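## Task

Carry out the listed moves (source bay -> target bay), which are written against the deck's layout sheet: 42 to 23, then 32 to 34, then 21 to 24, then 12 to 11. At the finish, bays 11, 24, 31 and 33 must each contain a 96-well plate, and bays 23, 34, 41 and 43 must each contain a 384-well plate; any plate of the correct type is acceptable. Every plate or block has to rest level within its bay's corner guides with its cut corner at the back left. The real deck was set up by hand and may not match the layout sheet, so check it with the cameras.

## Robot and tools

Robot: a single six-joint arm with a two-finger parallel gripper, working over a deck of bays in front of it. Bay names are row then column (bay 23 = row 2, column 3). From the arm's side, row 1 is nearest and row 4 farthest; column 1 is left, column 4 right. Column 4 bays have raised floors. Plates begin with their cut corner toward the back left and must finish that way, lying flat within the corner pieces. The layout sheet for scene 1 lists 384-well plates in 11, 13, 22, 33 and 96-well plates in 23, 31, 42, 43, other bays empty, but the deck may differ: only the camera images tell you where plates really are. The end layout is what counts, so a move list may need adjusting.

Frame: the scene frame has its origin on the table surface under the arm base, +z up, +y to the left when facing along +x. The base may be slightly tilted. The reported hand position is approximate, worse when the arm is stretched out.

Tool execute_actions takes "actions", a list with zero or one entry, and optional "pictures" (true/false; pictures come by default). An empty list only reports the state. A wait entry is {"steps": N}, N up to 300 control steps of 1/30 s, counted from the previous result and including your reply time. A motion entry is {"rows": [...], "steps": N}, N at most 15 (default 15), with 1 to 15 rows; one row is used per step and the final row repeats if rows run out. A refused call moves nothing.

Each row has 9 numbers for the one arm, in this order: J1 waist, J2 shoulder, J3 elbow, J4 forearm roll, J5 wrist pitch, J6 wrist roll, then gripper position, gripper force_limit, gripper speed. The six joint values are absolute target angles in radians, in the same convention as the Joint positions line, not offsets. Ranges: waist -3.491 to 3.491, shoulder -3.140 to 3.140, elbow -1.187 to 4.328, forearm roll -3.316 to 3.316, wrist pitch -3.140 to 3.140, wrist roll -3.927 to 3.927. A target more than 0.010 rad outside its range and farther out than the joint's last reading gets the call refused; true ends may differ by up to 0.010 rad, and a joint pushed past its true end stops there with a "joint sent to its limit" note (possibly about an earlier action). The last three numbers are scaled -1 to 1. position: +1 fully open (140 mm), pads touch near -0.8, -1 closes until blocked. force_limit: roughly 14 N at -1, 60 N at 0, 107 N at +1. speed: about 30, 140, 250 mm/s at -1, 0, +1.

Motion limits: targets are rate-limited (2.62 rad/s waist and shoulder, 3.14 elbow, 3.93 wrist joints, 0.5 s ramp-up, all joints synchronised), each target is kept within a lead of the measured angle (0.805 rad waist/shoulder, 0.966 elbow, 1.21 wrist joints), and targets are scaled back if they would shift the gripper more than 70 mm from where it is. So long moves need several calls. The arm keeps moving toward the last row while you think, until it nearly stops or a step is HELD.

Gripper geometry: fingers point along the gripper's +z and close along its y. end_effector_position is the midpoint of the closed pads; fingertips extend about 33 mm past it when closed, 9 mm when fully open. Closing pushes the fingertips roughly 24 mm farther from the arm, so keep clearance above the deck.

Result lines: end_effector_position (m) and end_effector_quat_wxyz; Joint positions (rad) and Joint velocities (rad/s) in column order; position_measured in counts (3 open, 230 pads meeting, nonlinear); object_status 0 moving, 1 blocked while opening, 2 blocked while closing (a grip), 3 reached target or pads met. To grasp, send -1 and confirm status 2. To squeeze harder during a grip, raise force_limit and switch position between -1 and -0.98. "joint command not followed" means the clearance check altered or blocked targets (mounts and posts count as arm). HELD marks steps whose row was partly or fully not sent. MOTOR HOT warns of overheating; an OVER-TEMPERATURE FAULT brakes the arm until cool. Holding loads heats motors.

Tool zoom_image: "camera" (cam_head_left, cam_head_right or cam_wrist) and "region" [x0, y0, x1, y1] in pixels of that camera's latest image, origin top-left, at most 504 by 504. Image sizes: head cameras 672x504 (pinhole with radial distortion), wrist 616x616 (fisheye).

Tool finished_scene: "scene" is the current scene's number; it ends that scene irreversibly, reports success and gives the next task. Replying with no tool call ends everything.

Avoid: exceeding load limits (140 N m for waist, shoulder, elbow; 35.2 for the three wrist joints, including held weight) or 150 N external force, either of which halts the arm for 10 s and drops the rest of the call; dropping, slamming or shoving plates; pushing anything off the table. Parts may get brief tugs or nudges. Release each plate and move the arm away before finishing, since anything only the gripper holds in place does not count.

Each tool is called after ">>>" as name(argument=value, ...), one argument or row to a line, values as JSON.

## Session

>>> execute_actions(
  actions=[
    {"rows":[[0.777,0.362,-0.186,0.401,-1.296,2.287,1,0,0]]},
  ],
  pictures=false,
)

>>> execute_actions(
  actions=[
    {"steps":20},
  ],
)

>>> zoom_image(
  camera="cam_wrist",
  region=[190, 140, 430, 370],
)

>>> zoom_image(
  camera="cam_head_left",
  region=[170, 150, 410, 340],
)

Scene clock: 0.50 s of 15600.00 s.
end_effector_position=(+0.5268, -0.0234, +0.3389) position_measured=3 object_status=3 end_effector_quat_wxyz=(-0.097, +0.904, +0.417, -0.007)
Joint positions: [ 0.568  0.268 -0.022  0.237 -1.442  1.888]
Joint velocities: [ 0.817  0.371 -0.645  0.64   0.57   1.555]
Steps of this call (steps 1 to 15: all 15 steps of this action). Readings (joint positions | what the end effector reports):
1: [0.266 0.131 0.217 -0.001 -1.654 1.310] | position_measured=3 object_status=3
2: [0.268 0.132 0.215 0.002 -1.652 1.315] | position_measured=3 object_status=3
4: [0.287 0.141 0.200 0.016 -1.639 1.351] | position_measured=3 object_status=3
8: [0.376 0.181 0.129 0.086 -1.577 1.522] | position_measured=3 object_status=3
15: the state above

Scene clock: 1.17 s of 15600.00 s.
end_effector_position=(+0.5182, +0.0646, +0.2966) position_measured=3 object_status=3 end_effector_quat_wxyz=(-0.001, +0.707, +0.708, -0.001)
Joint positions: [ 0.777  0.362 -0.186  0.401 -1.296  2.287]
Joint velocities: [ 0.001  0.001 -0.     0.     0.    -0.001]
Steps of this call (steps 1 to 20: the robot went on to your last target). Readings (joint positions | what the end effector reports):
1: [0.596 0.280 -0.044 0.259 -1.423 1.941] | position_measured=3 object_status=3
2: [0.624 0.293 -0.065 0.281 -1.403 1.995] | position_measured=3 object_status=3
4: [0.680 0.318 -0.109 0.324 -1.364 2.101] | position_measured=3 object_status=3
8: [0.762 0.355 -0.174 0.389 -1.307 2.257] | position_measured=3 object_status=3
20: the state above

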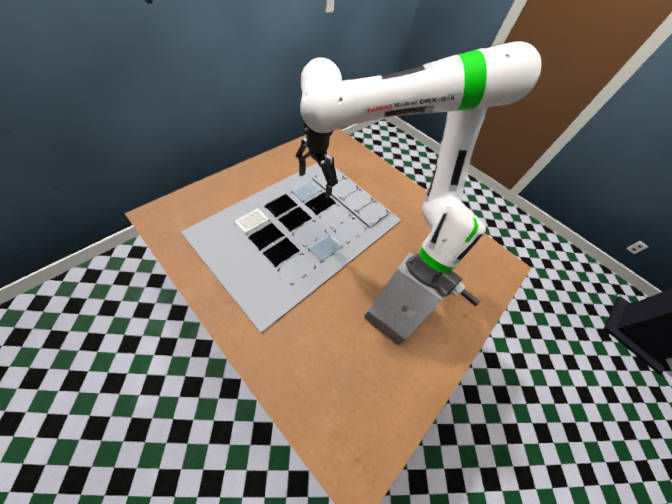

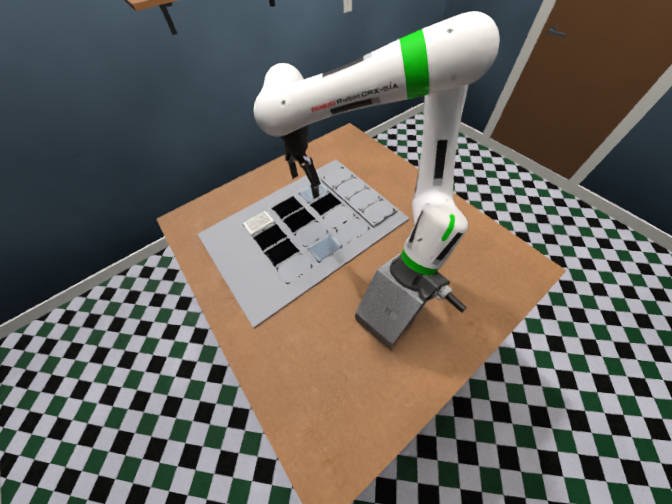

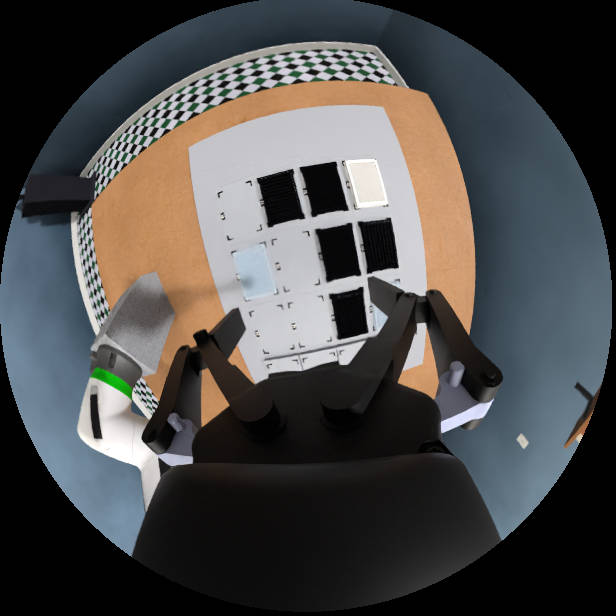

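Region (190, 140, 430, 370) of cam_wrist's 616x616 image, scaled by 2.100, with more detail than that image has; it fills the top 483 rows of this view, and the rest is white.

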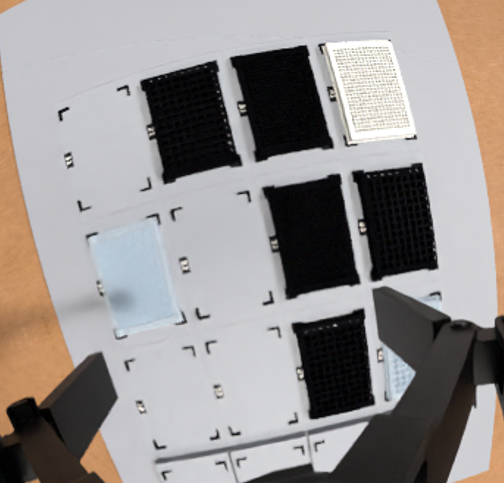

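Region (170, 150, 410, 340) of cam_head_left's 672x504 image, scaled by 2.100, with more detail than that image has; it fills the top 399 rows of this view, and the rest is white.

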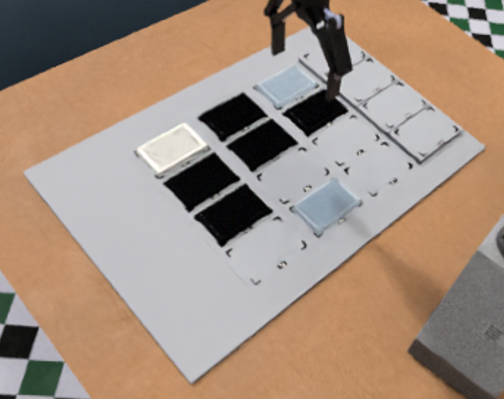

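>>> execute_actions(
  actions=[
    {"rows":[[0.777,0.482,-0.7307,0.6186,-0.707,1.903,0.3,0,0]]},
  ],
  pictures=false,
)

>>> execute_actions(
  actions=[
    {"steps":6},
  ],
  pictures=false,
)

>>> execute_actions(
  actions=[
    {"rows":[[0.7525,0.516,-0.745,0.672,-0.664,1.865,0.3,0,0]],"steps":10},
  ],
)

>>> zoom_image(
  camera="cam_wrist",
  region=[200, 210, 400, 380],
)

>>> zoom_image(
  camera="cam_wrist",
  region=[290, 90, 530, 330],
)

Scene clock: 12.87 s of 15600.00 s.
end_effector_position=(+0.4489, +0.0891, +0.1341) position_measured=91 object_status=0 end_effector_quat_wxyz=(+0.015, +0.710, +0.704, +0.000)
Joint positions: [ 0.777  0.448 -0.577  0.557 -0.873  2.012]
Joint velocities: [-0.     0.215 -0.966  0.385  1.038 -0.677]
Steps of this call (steps 1 to 15: the robot went on to your last target; steps 16 to 90: nothing new was sent; then 8.20 s passed at rest; steps 91 to 105: all 15 steps of this action). Readings (joint positions | what the end effector reports):
91: [0.777 0.362 -0.186 0.401 -1.296 2.287] | position_measured=3 object_status=0
92: [0.777 0.363 -0.190 0.402 -1.291 2.284] | position_measured=7 object_status=0
94: [0.777 0.369 -0.219 0.414 -1.260 2.264] | position_measured=22 object_status=0
98: [0.777 0.397 -0.344 0.463 -1.126 2.176] | position_measured=52 object_status=0
105: the state above

Scene clock: 13.07 s of 15600.00 s.
end_effector_position=(+0.3987, +0.0931, +0.0808) position_measured=91 object_status=3 end_effector_quat_wxyz=(+0.000, +0.708, +0.707, -0.001)
Joint positions: [ 0.777  0.481 -0.726  0.616 -0.713  1.907]
Joint velocities: [-0.001  0.05  -0.226  0.092  0.245 -0.16 ]
Steps of this call (steps 1 to 6: the robot went on to your last target). Readings (joint positions | what the end effector reports):
1: [0.777 0.455 -0.609 0.570 -0.838 1.989] | position_measured=91 object_status=0
2: [0.777 0.462 -0.642 0.583 -0.803 1.966] | position_measured=91 object_status=0
4: [0.777 0.475 -0.697 0.605 -0.744 1.927] | position_measured=91 object_status=3
6: the state above

Scene clock: 13.40 s of 15600.00 s.
end_effector_position=(+0.3973, +0.0936, +0.0626) position_measured=91 object_status=3 end_effector_quat_wxyz=(+0.001, +0.708, +0.707, -0.001)
Joint positions: [ 0.753  0.516 -0.745  0.672 -0.664  1.865]
Joint velocities: [-0.002 -0.001 -0.     0.    -0.     0.   ]
Steps of this call (steps 1 to 10: all 10 steps of this action). Readings (joint positions | what the end effector reports):
1: [0.777 0.482 -0.730 0.619 -0.708 1.903] | position_measured=91 object_status=3
2: [0.775 0.485 -0.732 0.625 -0.702 1.899] | position_measured=91 object_status=3
4: [0.760 0.506 -0.741 0.656 -0.676 1.876] | position_measured=91 object_status=3
8: [0.753 0.516 -0.745 0.672 -0.664 1.865] | position_measured=91 object_status=3
10: the state above

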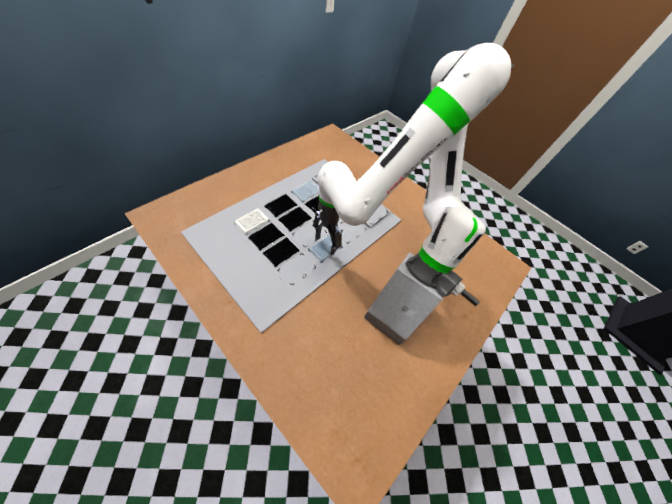

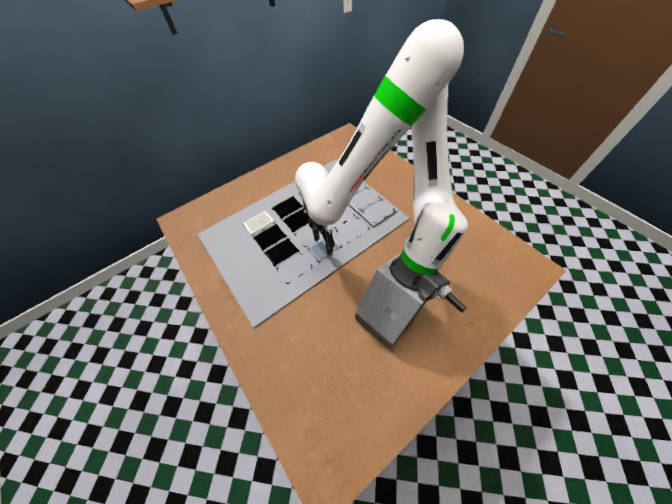

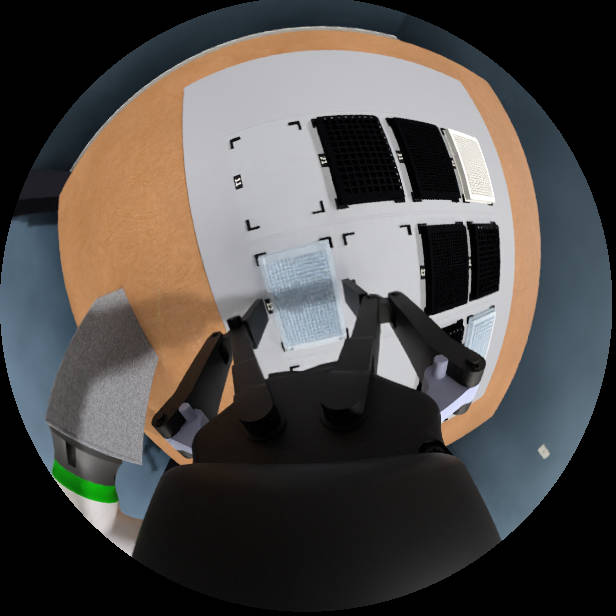

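Region (200, 210, 400, 380) of cam_wrist's 616x616 image, scaled by 2.520, with more detail than that image has; it fills the top 428 rows of this view, and the rest is white.

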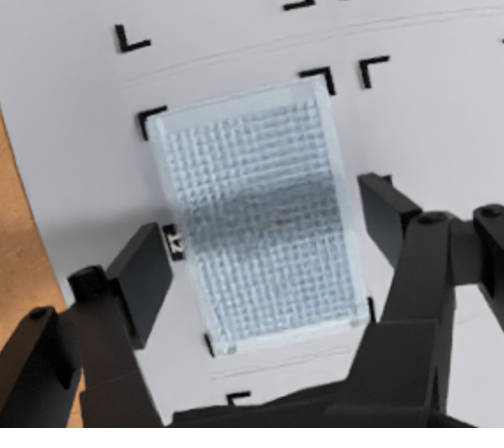

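Region (290, 90, 530, 330) of cam_wrist's 616x616 image, scaled by 2.100, with more detail than that image has.

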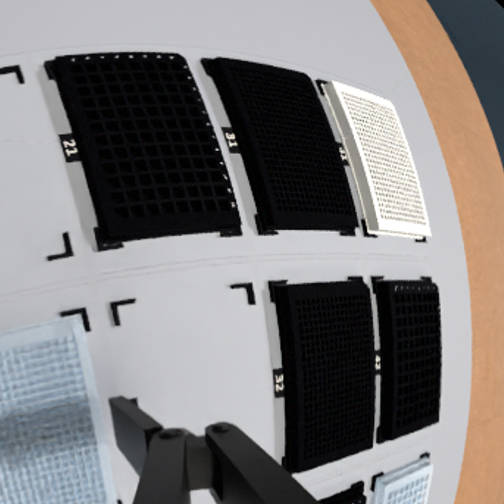

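>>> execute_actions(
  actions=[
    {"rows":[[0.7410,0.5320,-0.7525,0.698,-0.6435,1.847,0.3,0,-0.5],[0.7410,0.5320,-0.7525,0.698,-0.6435,1.847,0.3,0,-0.5],[0.7410,0.5320,-0.7525,0.698,-0.6435,1.847,0.3,0,-0.5],[0.7410,0.5320,-0.7525,0.698,-0.6435,1.847,0.3,0,-0.5],[0.7287,0.5485,-0.7579,0.7229,-0.624,1.830,0.3,0,-0.5]],"steps":10},
  ],
  pictures=false,
)

>>> execute_actions(
  actions=[
    {"rows":[[0.7287,0.5485,-0.7579,0.7229,-0.624,1.830,-1,0,-0.5]],"steps":14},
  ],
)

>>> zoom_image(
  camera="cam_wrist",
  region=[200, 210, 400, 380],
)

>>> execute_actions(
  actions=[
    {"rows":[[0.778,0.481,-0.7335,0.619,-0.706,1.901,-1,0,-0.5]],"steps":9},
  ],
  pictures=false,
)

>>> execute_actions(
  actions=[
    {"rows":[[0.3601,0.4232,-0.537,0.6595,-0.7934,2.3495,-1,0,-0.5]]},
  ],
  pictures=false,
)

>>> execute_actions(
  actions=[
    {"steps":5},
  ],
  pictures=false,
)

>>> execute_actions(
  actions=[
    {"rows":[[0.3331,0.4612,-0.5485,0.7035,-0.7459,2.321,-1,0,-0.5]],"steps":10},
  ],
)

>>> zoom_image(
  camera="cam_wrist",
  region=[200, 210, 400, 380],
)

Scene clock: 26.90 s of 15600.00 s.
end_effector_position=(+0.3959, +0.0944, +0.0466) position_measured=91 object_status=3 end_effector_quat_wxyz=(-0.001, +0.707, +0.707, -0.001)
Joint positions: [ 0.729  0.548 -0.758  0.723 -0.624  1.83 ]
Joint velocities: [-0.002  0.     0.    -0.    -0.    -0.002]
Steps of this call (steps 1 to 15: the robot went on to your last target; steps 16 to 90: nothing new was sent; then 10.17 s passed at rest; steps 91 to 100: all 10 steps of this action). Readings (joint positions | what the end effector reports):
91: [0.752 0.516 -0.745 0.672 -0.664 1.865] | position_measured=91 object_status=3
92: [0.750 0.519 -0.746 0.678 -0.660 1.861] | position_measured=91 object_status=3
94: [0.742 0.531 -0.752 0.696 -0.645 1.848] | position_measured=91 object_status=3
98: [0.729 0.548 -0.758 0.721 -0.625 1.831] | position_measured=91 object_status=3
100: the state above

Scene clock: 27.37 s of 15600.00 s.
end_effector_position=(+0.3961, +0.0945, +0.0467) position_measured=110 object_status=2 end_effector_quat_wxyz=(-0.001, +0.707, +0.707, -0.001)
Joint positions: [ 0.729  0.548 -0.758  0.723 -0.624  1.83 ]
Joint velocities: [-0.    -0.001 -0.001 -0.001 -0.001 -0.001]
Steps of this call (steps 1 to 14: all 14 steps of this action). Readings (joint positions | what the end effector reports):
1: [0.729 0.548 -0.758 0.723 -0.624 1.830] | position_measured=91 object_status=0
2: [0.729 0.548 -0.758 0.723 -0.624 1.830] | position_measured=93 object_status=0
4: [0.729 0.548 -0.758 0.723 -0.624 1.830] | position_measured=102 object_status=0
8: [0.729 0.548 -0.758 0.723 -0.624 1.830] | position_measured=110 object_status=0
14: the state above

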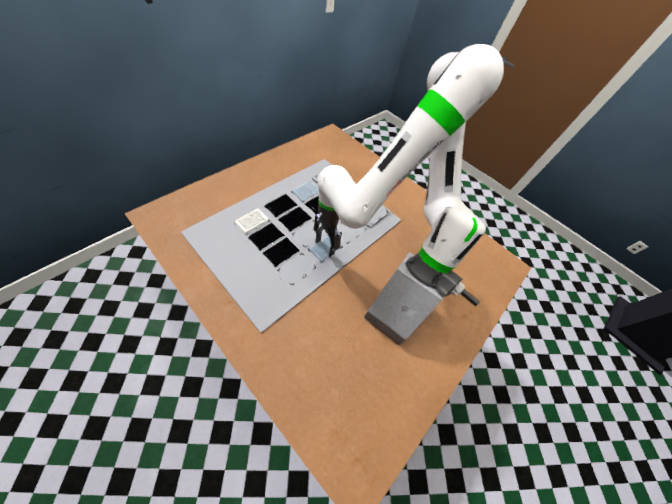

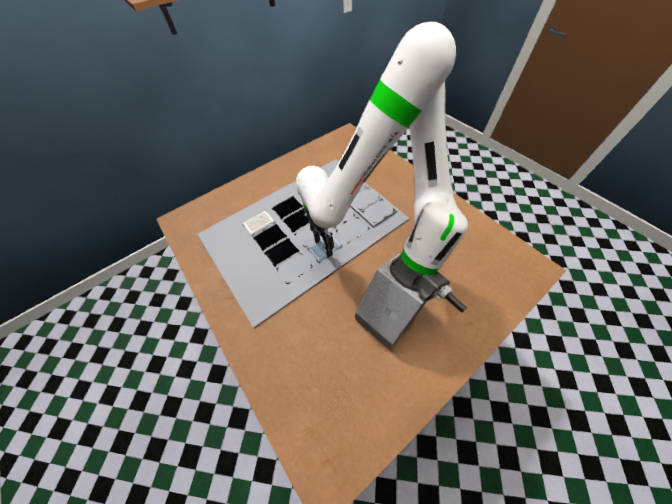

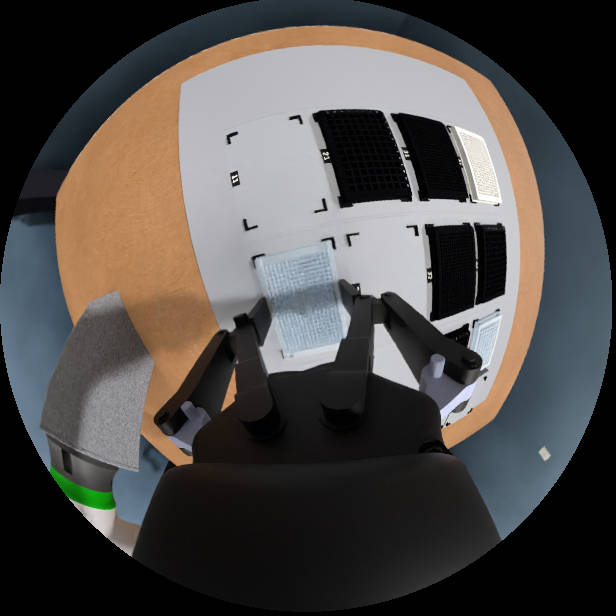

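Region (200, 210, 400, 380) of cam_wrist's 616x616 image, scaled by 2.520, with more detail than that image has; it fills the top 428 rows of this view, and the rest is white.

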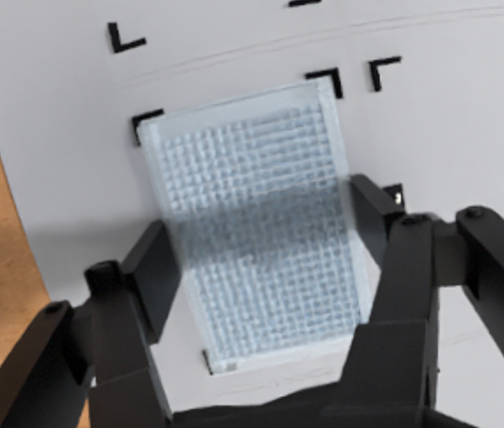

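Scene clock: 27.67 s of 15600.00 s.
end_effector_position=(+0.3957, +0.0931, +0.0788) position_measured=110 object_status=2 end_effector_quat_wxyz=(-0.000, +0.708, +0.707, -0.001)
Joint positions: [ 0.778  0.481 -0.734  0.619 -0.706  1.901]
Joint velocities: [ 0.     0.001  0.    -0.005 -0.005  0.004]
Steps of this call (steps 1 to 9: all 9 steps of this action). Readings (joint positions | what the end effector reports):
1: [0.729 0.548 -0.758 0.723 -0.624 1.830] | position_measured=110 object_status=2
2: [0.731 0.545 -0.757 0.717 -0.628 1.833] | position_measured=110 object_status=2
4: [0.748 0.522 -0.749 0.681 -0.657 1.858] | position_measured=110 object_status=2
8: [0.778 0.481 -0.734 0.620 -0.705 1.900] | position_measured=110 object_status=2
9: the state above

Scene clock: 28.17 s of 15600.00 s.
end_effector_position=(+0.4908, -0.0381, +0.0797) position_measured=110 object_status=2 end_effector_quat_wxyz=(-0.003, +0.708, +0.706, +0.000)
Joint positions: [ 0.432  0.433 -0.571  0.652 -0.778  2.273]
Joint velocities: [-0.818 -0.113  0.385  0.08  -0.17   0.871]
Steps of this call (steps 1 to 15: all 15 steps of this action). Readings (joint positions | what the end effector reports):
1: [0.778 0.481 -0.734 0.619 -0.706 1.901] | position_measured=110 object_status=2
2: [0.775 0.481 -0.732 0.619 -0.707 1.905] | position_measured=110 object_status=2
4: [0.751 0.477 -0.721 0.621 -0.712 1.930] | position_measured=110 object_status=2
8: [0.641 0.462 -0.669 0.632 -0.735 2.049] | position_measured=110 object_status=2
15: the state above

Scene clock: 28.33 s of 15600.00 s.
end_effector_position=(+0.5043, -0.0744, +0.0792) position_measured=110 object_status=2 end_effector_quat_wxyz=(-0.001, +0.708, +0.706, -0.002)
Joint positions: [ 0.36   0.423 -0.537  0.659 -0.793  2.349]
Joint velocities: [-0.027 -0.003  0.011  0.002 -0.004  0.031]
Steps of this call (steps 1 to 5: the robot went on to your last target). Readings (joint positions | what the end effector reports):
1: [0.406 0.430 -0.559 0.655 -0.784 2.300] | position_measured=110 object_status=2
2: [0.386 0.427 -0.549 0.657 -0.788 2.321] | position_measured=110 object_status=2
4: [0.363 0.424 -0.539 0.659 -0.793 2.346] | position_measured=110 object_status=2
5: the state above

Scene clock: 28.67 s of 15600.00 s.
end_effector_position=(+0.5052, -0.0747, +0.0578) position_measured=110 object_status=2 end_effector_quat_wxyz=(-0.001, +0.708, +0.706, -0.002)
Joint positions: [ 0.333  0.461 -0.549  0.703 -0.746  2.321]
Joint velocities: [-0.001  0.001 -0.     0.     0.001 -0.001]
Steps of this call (steps 1 to 10: all 10 steps of this action). Readings (joint positions | what the end effector reports):
1: [0.360 0.423 -0.537 0.660 -0.793 2.349] | position_measured=110 object_status=2
2: [0.358 0.426 -0.538 0.664 -0.789 2.347] | position_measured=110 object_status=2
4: [0.343 0.448 -0.544 0.689 -0.762 2.331] | position_measured=110 object_status=2
8: [0.333 0.461 -0.549 0.703 -0.746 2.321] | position_measured=110 object_status=2
10: the state above

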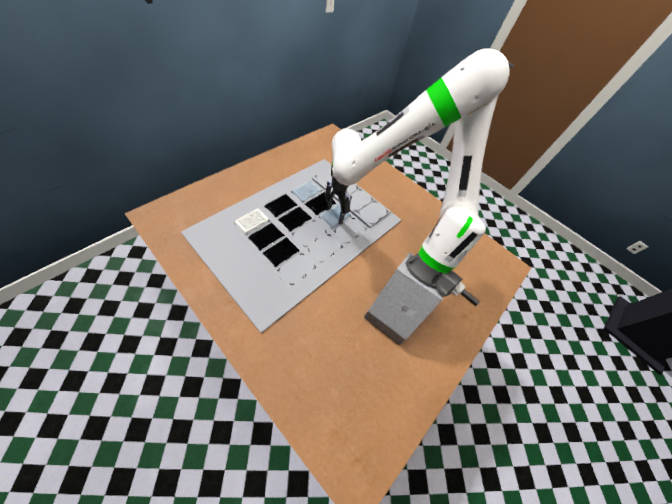

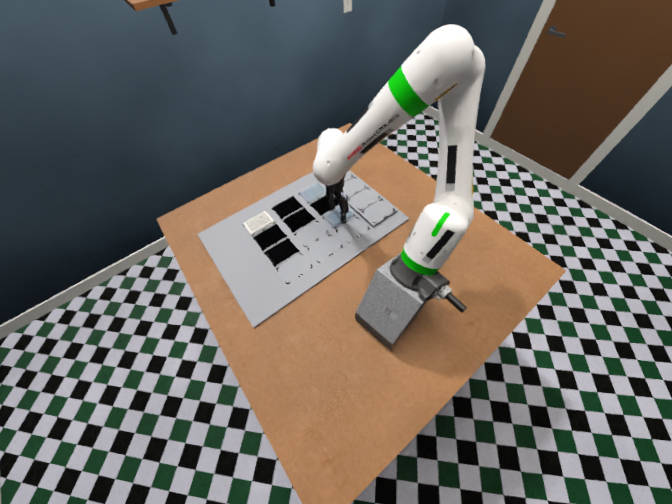

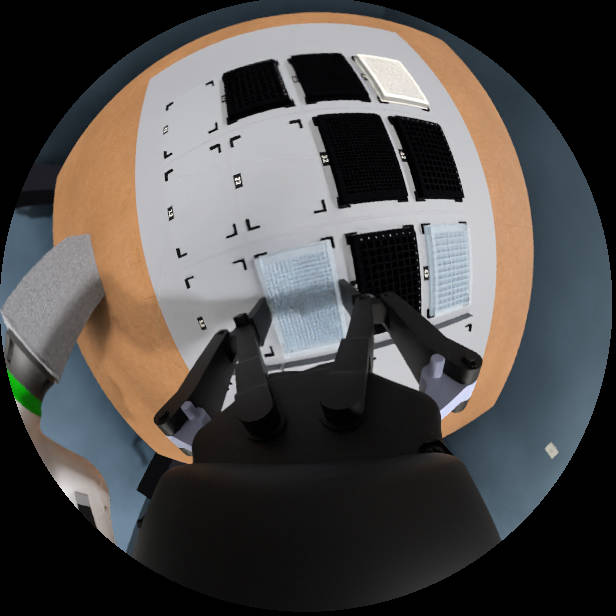

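Region (200, 210, 400, 380) of cam_wrist's 616x616 image, scaled by 2.520, with more detail than that image has; it fills the top 428 rows of this view, and the rest is white.

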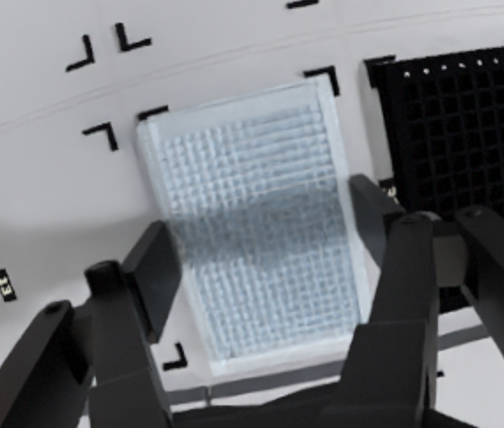

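>>> execute_actions(
  actions=[
    {"rows":[[0.3285,0.4692,-0.5506,0.7124,-0.7363,2.315,-1,0,-0.5],[0.3285,0.4692,-0.5506,0.7124,-0.7363,2.315,-1,0,-0.5],[0.3285,0.4692,-0.5506,0.7124,-0.7363,2.315,-1,0,-0.5],[0.3232,0.4772,-0.5528,0.7213,-0.7268,2.309,-1,0,-0.5],[0.3232,0.4772,-0.5528,0.7213,-0.7268,2.309,-1,0,-0.5],[0.3232,0.4772,-0.5528,0.7213,-0.7268,2.309,-1,0,-0.5],[0.3232,0.4772,-0.5528,0.7213,-0.7268,2.309,-1,0,-0.5],[0.3232,0.4772,-0.5528,0.7213,-0.7268,2.309,-1,0,-0.5],[0.3232,0.4772,-0.5528,0.7213,-0.7268,2.309,0.3,0,-0.5]],"steps":15},
  ],
  pictures=false,
)

>>> execute_actions(
  actions=[
    {"rows":[[0.3601,0.4232,-0.537,0.6595,-0.7934,2.3495,0.3,0,-0.5]],"steps":8},
  ],
  pictures=false,
)

>>> execute_actions(
  actions=[
    {"rows":[[0.3051,0.8201,0.2400,0.5181,-1.0888,2.654,0.3,0,-0.5]]},
  ],
  pictures=false,
)

>>> execute_actions(
  actions=[
    {"steps":8},
  ],
  pictures=false,
)

>>> execute_actions(
  actions=[
    {"rows":[[0.2824,0.8583,0.2273,0.5368,-1.0358,2.642,0.3,0,-0.5],[0.2824,0.8583,0.2273,0.5368,-1.0358,2.642,0.3,0,-0.5],[0.2824,0.8583,0.2273,0.5368,-1.0358,2.642,0.3,0,-0.5],[0.2824,0.8583,0.2273,0.5368,-1.0358,2.642,0.3,0,-0.5],[0.2824,0.8583,0.2273,0.5368,-1.0358,2.642,0.3,0,-0.5],[0.2824,0.8583,0.2273,0.5368,-1.0358,2.642,0.3,0,-0.5],[0.277,0.8678,0.2254,0.5412,-1.0239,2.639,0.3,0,-0.5],[0.277,0.8678,0.2254,0.5412,-1.0239,2.639,0.3,0,-0.5],[0.277,0.8678,0.2254,0.5412,-1.0239,2.639,0.3,0,-0.5],[0.2717,0.8773,0.2234,0.5456,-1.0119,2.636,0.3,0,-0.5]],"steps":15},
  ],
  pictures=false,
)

>>> execute_actions(
  actions=[
    {"rows":[[0.2717,0.8773,0.2234,0.5456,-1.0119,2.636,-1,0,-0.5]],"steps":14},
  ],
)

>>> zoom_image(
  camera="cam_wrist",
  region=[200, 210, 400, 380],
)

>>> execute_actions(
  actions=[
    {"rows":[[0.3051,0.8211,0.2420,0.5181,-1.0898,2.654,-1,0,-0.5]],"steps":9},
  ],
  pictures=false,
)

>>> execute_actions(
  actions=[
    {"rows":[[0.080,0.295,-0.446,0.613,-0.858,2.732,-1,0,-0.5]]},
  ],
  pictures=false,
)

>>> execute_actions(
  actions=[
    {"steps":9},
  ],
  pictures=false,
)

>>> execute_actions(
  actions=[
    {"rows":[[0.0552,0.3318,-0.4589,0.6443,-0.8084,2.711,-1,0,-0.5]],"steps":11},
  ],
)

>>> zoom_image(
  camera="cam_wrist",
  region=[200, 210, 400, 380],
)

Scene clock: 66.07 s of 15600.00 s.
end_effector_position=(+0.5051, -0.0738, +0.0490) position_measured=91 object_status=0 end_effector_quat_wxyz=(-0.001, +0.708, +0.707, -0.002)
Joint positions: [ 0.323  0.477 -0.553  0.721 -0.727  2.309]
Joint velocities: [ 0. -0.  0. -0.  0.  0.]
Steps of this call (steps 1 to 15: the robot went on to your last target; steps 16 to 90: nothing new was sent; then 33.90 s passed at rest; steps 91 to 105: all 15 steps of this action). Readings (joint positions | what the end effector reports):
91: [0.333 0.461 -0.549 0.703 -0.746 2.321] | position_measured=110 object_status=2
92: [0.331 0.465 -0.549 0.707 -0.742 2.318] | position_measured=110 object_status=2
94: [0.329 0.469 -0.551 0.712 -0.736 2.315] | position_measured=110 object_status=2
98: [0.323 0.477 -0.553 0.721 -0.727 2.309] | position_measured=110 object_status=2
105: the state above

Scene clock: 66.33 s of 15600.00 s.
end_effector_position=(+0.5045, -0.0746, +0.0791) position_measured=91 object_status=3 end_effector_quat_wxyz=(-0.001, +0.708, +0.706, -0.002)
Joint positions: [ 0.36   0.423 -0.537  0.66  -0.793  2.349]
Joint velocities: [ 0.001 -0.002 -0.001 -0.012 -0.008  0.005]
Steps of this call (steps 1 to 8: all 8 steps of this action). Readings (joint positions | what the end effector reports):
1: [0.323 0.477 -0.553 0.721 -0.727 2.309] | position_measured=91 object_status=0
2: [0.325 0.474 -0.552 0.718 -0.731 2.311] | position_measured=91 object_status=0
4: [0.341 0.450 -0.545 0.691 -0.760 2.329] | position_measured=91 object_status=0
8: the state above

Scene clock: 66.83 s of 15600.00 s.
end_effector_position=(+0.6520, -0.0758, +0.0948) position_measured=91 object_status=3 end_effector_quat_wxyz=(+0.004, +0.709, +0.705, -0.004)
Joint positions: [ 0.325  0.676 -0.041  0.569 -0.982  2.544]
Joint velocities: [-0.102  0.746  1.457 -0.264 -0.55   0.566]
Steps of this call (steps 1 to 15: all 15 steps of this action). Readings (joint positions | what the end effector reports):
1: [0.360 0.423 -0.537 0.660 -0.793 2.350] | position_measured=91 object_status=3
2: [0.360 0.425 -0.533 0.659 -0.795 2.351] | position_measured=91 object_status=3
4: [0.358 0.440 -0.504 0.653 -0.806 2.362] | position_measured=91 object_status=3
8: [0.348 0.511 -0.365 0.628 -0.859 2.417] | position_measured=91 object_status=3
15: the state above

Scene clock: 67.10 s of 15600.00 s.
end_effector_position=(+0.7177, -0.0756, +0.0970) position_measured=91 object_status=3 end_effector_quat_wxyz=(-0.001, +0.707, +0.707, -0.001)
Joint positions: [ 0.306  0.817  0.234  0.519 -1.086  2.652]
Joint velocities: [-0.018  0.131  0.252 -0.046 -0.095  0.099]
Steps of this call (steps 1 to 8: the robot went on to your last target). Readings (joint positions | what the end effector reports):
1: [0.322 0.702 0.009 0.560 -1.001 2.563] | position_measured=91 object_status=3
2: [0.318 0.727 0.058 0.551 -1.020 2.583] | position_measured=91 object_status=3
4: [0.312 0.771 0.144 0.536 -1.052 2.616] | position_measured=91 object_status=3
8: the state above

Scene clock: 67.60 s of 15600.00 s.
end_effector_position=(+0.7191, -0.0758, +0.0482) position_measured=91 object_status=3 end_effector_quat_wxyz=(-0.001, +0.708, +0.707, -0.002)
Joint positions: [ 0.272  0.877  0.223  0.546 -1.012  2.636]
Joint velocities: [ 0.001  0.    -0.001  0.    -0.    -0.   ]
Steps of this call (steps 1 to 15: all 15 steps of this action). Readings (joint positions | what the end effector reports):
1: [0.305 0.820 0.239 0.518 -1.088 2.653] | position_measured=91 object_status=3
2: [0.303 0.824 0.239 0.520 -1.085 2.653] | position_measured=91 object_status=3
4: [0.290 0.847 0.232 0.530 -1.054 2.646] | position_measured=91 object_status=3
8: [0.281 0.861 0.227 0.539 -1.031 2.641] | position_measured=91 object_status=3
15: the state above

Scene clock: 68.07 s of 15600.00 s.
end_effector_position=(+0.7193, -0.0758, +0.0484) position_measured=109 object_status=2 end_effector_quat_wxyz=(-0.001, +0.708, +0.707, -0.002)
Joint positions: [ 0.272  0.877  0.224  0.546 -1.012  2.636]
Joint velocities: [-0.    -0.001  0.    -0.    -0.    -0.   ]
Steps of this call (steps 1 to 14: all 14 steps of this action). Readings (joint positions | what the end effector reports):
1: [0.272 0.877 0.223 0.546 -1.012 2.636] | position_measured=91 object_status=0
2: [0.272 0.877 0.223 0.546 -1.012 2.636] | position_measured=93 object_status=0
4: [0.272 0.877 0.224 0.546 -1.011 2.636] | position_measured=102 object_status=0
8: [0.272 0.877 0.224 0.546 -1.012 2.636] | position_measured=109 object_status=0
14: the state above

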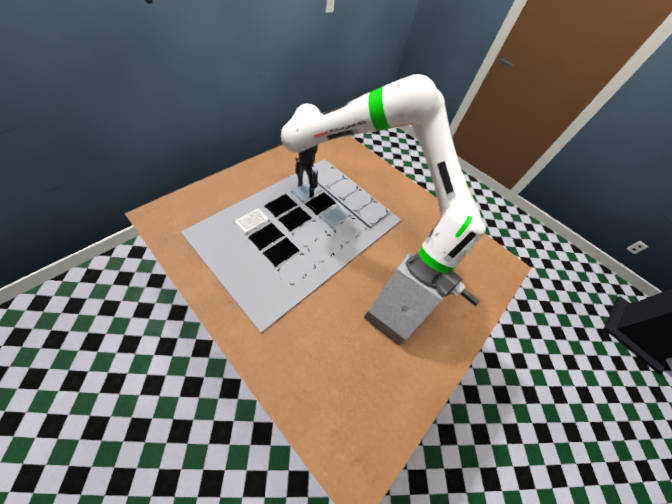

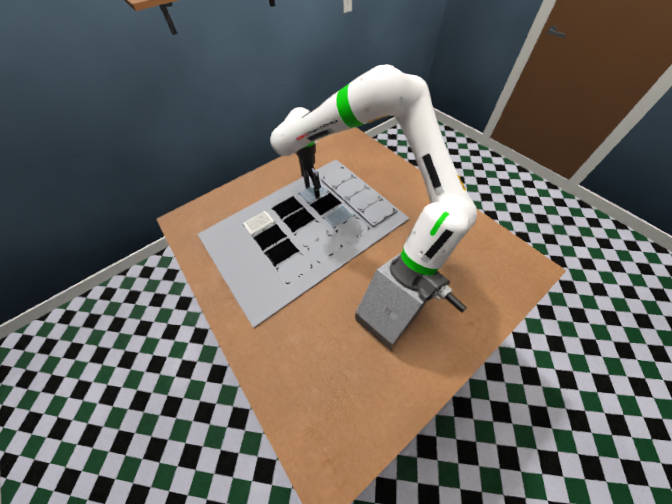

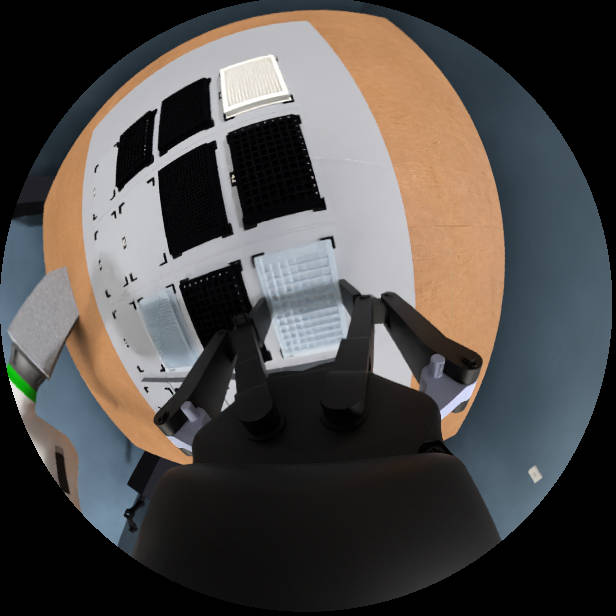

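Region (200, 210, 400, 380) of cam_wrist's 616x616 image, scaled by 2.520, with more detail than that image has; it fills the top 428 rows of this view, and the rest is white.

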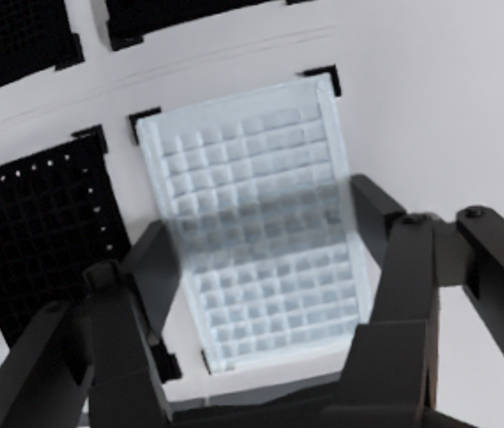

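Scene clock: 68.37 s of 15600.00 s.
end_effector_position=(+0.7194, -0.0754, +0.0970) position_measured=109 object_status=2 end_effector_quat_wxyz=(-0.001, +0.707, +0.707, -0.001)
Joint positions: [ 0.305  0.821  0.242  0.518 -1.09   2.654]
Joint velocities: [-0.001 -0.001  0.001 -0.     0.     0.001]
Steps of this call (steps 1 to 9: all 9 steps of this action). Readings (joint positions | what the end effector reports):
1: [0.272 0.877 0.224 0.546 -1.012 2.636] | position_measured=109 object_status=2
2: [0.274 0.875 0.224 0.544 -1.016 2.637] | position_measured=109 object_status=2
4: [0.287 0.851 0.232 0.532 -1.050 2.645] | position_measured=109 object_status=2
8: [0.305 0.821 0.242 0.518 -1.090 2.654] | position_measured=109 object_status=2
9: the state above

Scene clock: 68.87 s of 15600.00 s.
end_effector_position=(+0.6006, -0.1920, +0.1029) position_measured=109 object_status=2 end_effector_quat_wxyz=(+0.000, +0.708, +0.706, -0.002)
Joint positions: [ 0.167  0.498 -0.18   0.576 -0.948  2.702]
Joint velocities: [-0.355 -0.833 -1.087  0.15   0.365  0.122]
Steps of this call (steps 1 to 15: all 15 steps of this action). Readings (joint positions | what the end effector reports):
1: [0.305 0.821 0.242 0.518 -1.090 2.654] | position_measured=109 object_status=2
2: [0.304 0.818 0.238 0.518 -1.089 2.654] | position_measured=109 object_status=2
4: [0.295 0.796 0.209 0.522 -1.079 2.658] | position_measured=109 object_status=2
8: [0.252 0.696 0.078 0.540 -1.035 2.673] | position_measured=109 object_status=2
15: the state above

Scene clock: 69.17 s of 15600.00 s.
end_effector_position=(+0.5063, -0.2393, +0.0993) position_measured=109 object_status=2 end_effector_quat_wxyz=(-0.001, +0.707, +0.707, -0.001)
Joint positions: [ 0.081  0.298 -0.442  0.612 -0.859  2.732]
Joint velocities: [-0.063 -0.143 -0.186  0.026  0.063  0.021]
Steps of this call (steps 1 to 9: the robot went on to your last target). Readings (joint positions | what the end effector reports):
1: [0.155 0.470 -0.217 0.581 -0.935 2.706] | position_measured=109 object_status=2
2: [0.143 0.442 -0.254 0.586 -0.923 2.710] | position_measured=109 object_status=2
4: [0.119 0.386 -0.327 0.596 -0.898 2.719] | position_measured=109 object_status=2
8: [0.084 0.305 -0.433 0.611 -0.863 2.730] | position_measured=109 object_status=2
9: the state above

Scene clock: 69.53 s of 15600.00 s.
end_effector_position=(+0.5050, -0.2401, +0.0766) position_measured=109 object_status=2 end_effector_quat_wxyz=(-0.001, +0.707, +0.707, -0.002)
Joint positions: [ 0.055  0.332 -0.459  0.644 -0.808  2.711]
Joint velocities: [ 0.001 -0.     0.     0.    -0.001  0.001]
Steps of this call (steps 1 to 11: all 11 steps of this action). Readings (joint positions | what the end effector reports):
1: [0.080 0.296 -0.445 0.613 -0.858 2.732] | position_measured=109 object_status=2
2: [0.078 0.298 -0.447 0.616 -0.853 2.730] | position_measured=109 object_status=2
4: [0.064 0.320 -0.455 0.634 -0.824 2.718] | position_measured=109 object_status=2
8: [0.055 0.332 -0.459 0.644 -0.809 2.711] | position_measured=109 object_status=2
11: the state above

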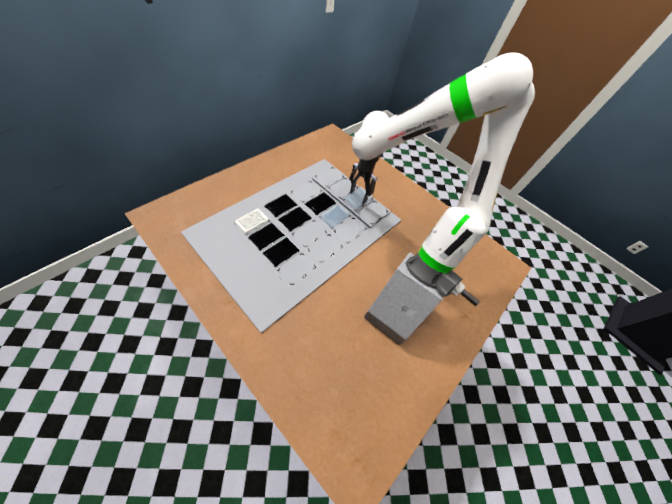

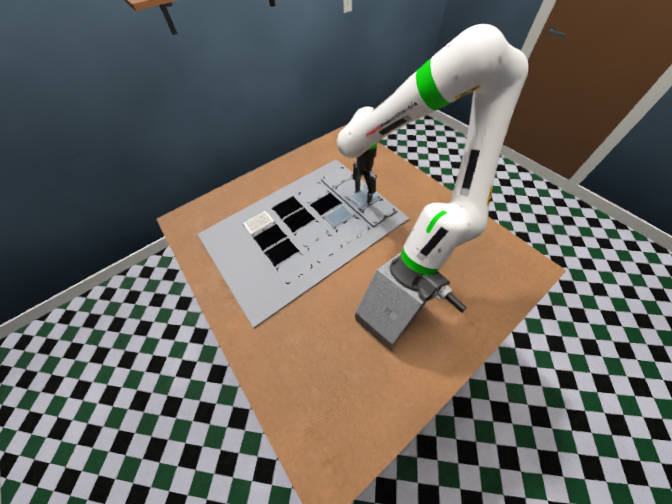

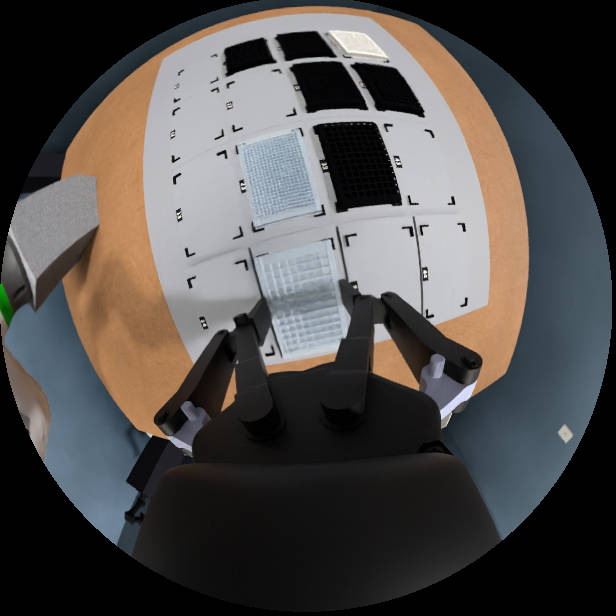

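Region (200, 210, 400, 380) of cam_wrist's 616x616 image, scaled by 2.520, with more detail than that image has; it fills the top 428 rows of this view, and the rest is white.

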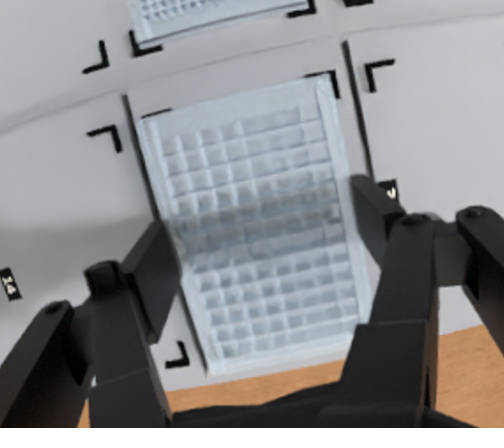

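>>> execute_actions(
  actions=[
    {"rows":[[0.0495,0.3347,-0.4490,0.6408,-0.8117,2.7215,-1,0,-0.5],[0.0495,0.3347,-0.4490,0.6408,-0.8117,2.7215,-1,0,-0.5],[0.0495,0.3347,-0.4490,0.6408,-0.8117,2.7215,-1,0,-0.5],[0.0495,0.3347,-0.4490,0.6408,-0.8117,2.7215,-1,0,-0.5],[0.0407,0.3475,-0.4535,0.652,-0.794,2.7143,-1,0,-0.5]],"steps":11},
  ],
)

>>> zoom_image(
  camera="cam_wrist",
  region=[200, 210, 400, 380],
)

Scene clock: 87.07 s of 15600.00 s.
end_effector_position=(+0.5066, -0.2435, +0.0688) position_measured=109 object_status=2 end_effector_quat_wxyz=(-0.001, +0.707, +0.707, -0.002)
Joint positions: [ 0.041  0.348 -0.454  0.652 -0.794  2.714]
Joint velocities: [-0.001 -0.001 -0.     0.001  0.001 -0.001]
Steps of this call (steps 1 to 15: the robot went on to your last target; steps 16 to 90: nothing new was sent; then 14.17 s passed at rest; steps 91 to 101: all 11 steps of this action). Readings (joint positions | what the end effector reports):
91: [0.055 0.332 -0.459 0.644 -0.808 2.711] | position_measured=109 object_status=2
92: [0.053 0.333 -0.455 0.643 -0.809 2.715] | position_measured=109 object_status=2
94: [0.050 0.335 -0.449 0.641 -0.811 2.721] | position_measured=109 object_status=2
98: [0.041 0.348 -0.454 0.651 -0.795 2.715] | position_measured=109 object_status=2
101: the state above

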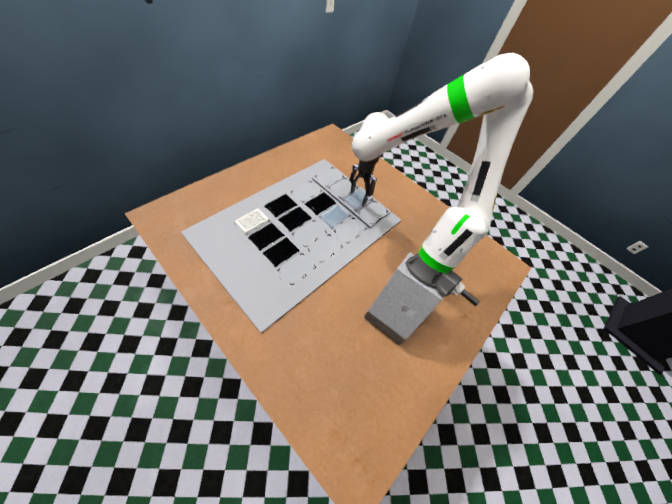

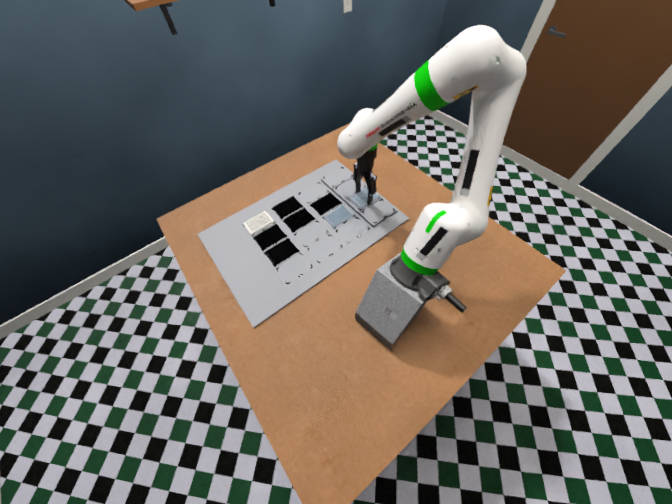

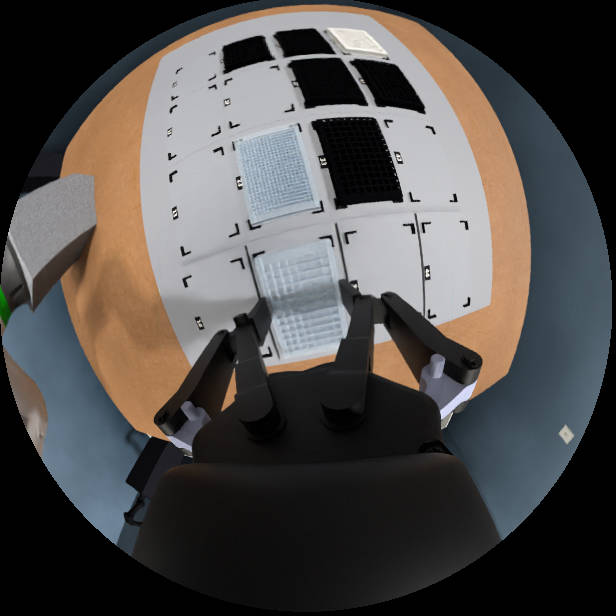

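Region (200, 210, 400, 380) of cam_wrist's 616x616 image, scaled by 2.520, with more detail than that image has; it fills the top 428 rows of this view, and the rest is white.

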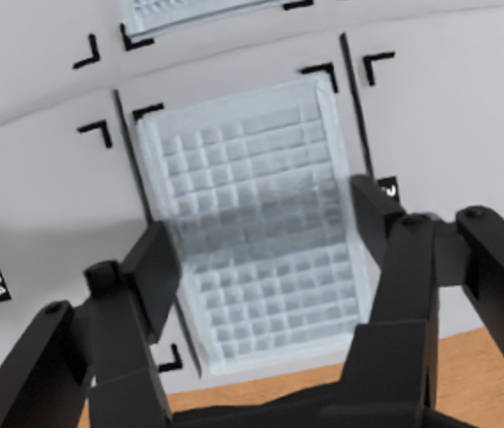

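>>> execute_actions(
  actions=[],
)

Scene clock: 125.70 s of 15600.00 s.
end_effector_position=(+0.5067, -0.2435, +0.0688) position_measured=109 object_status=2 end_effector_quat_wxyz=(-0.001, +0.707, +0.707, -0.002)
Joint positions: [ 0.041  0.348 -0.453  0.652 -0.794  2.714]
Joint velocities: [ 0.001 -0.001  0.     0.    -0.001 -0.   ]
Steps of this call (steps 1 to 15: the robot went on to your last target; steps 16 to 90: nothing new was sent; then 35.63 s passed at rest). Readings (joint positions | what the end effector reports):
1: [0.041 0.348 -0.454 0.652 -0.794 2.714] | position_measured=109 object_status=2
2: [0.041 0.348 -0.454 0.652 -0.794 2.714] | position_measured=109 object_status=2
4: [0.041 0.348 -0.454 0.652 -0.794 2.714] | position_measured=109 object_status=2
8: [0.041 0.348 -0.454 0.652 -0.794 2.714] | position_measured=109 object_status=2
90: the state above
The arm was judged still, so your last target was given up. Only a new action makes it travel on or press farther. Fingers that are still opening or closing keep moving.

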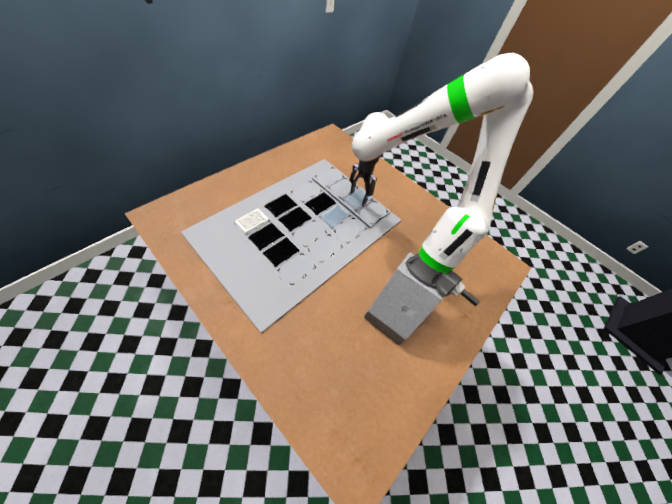

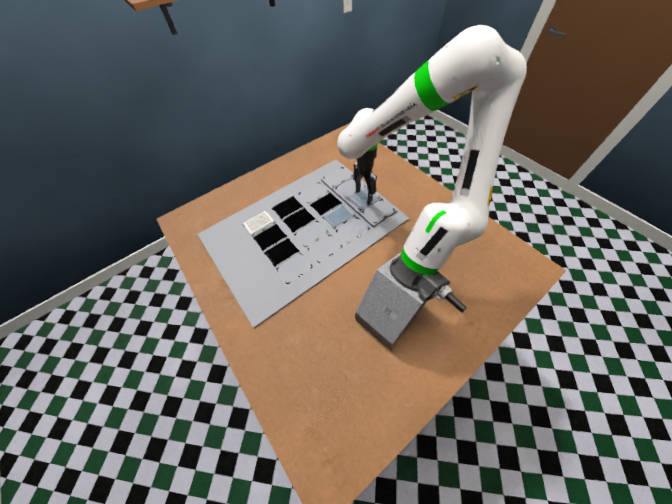

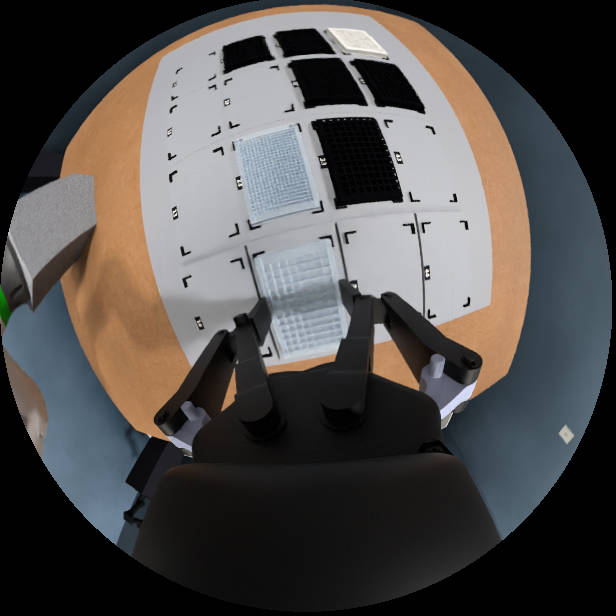

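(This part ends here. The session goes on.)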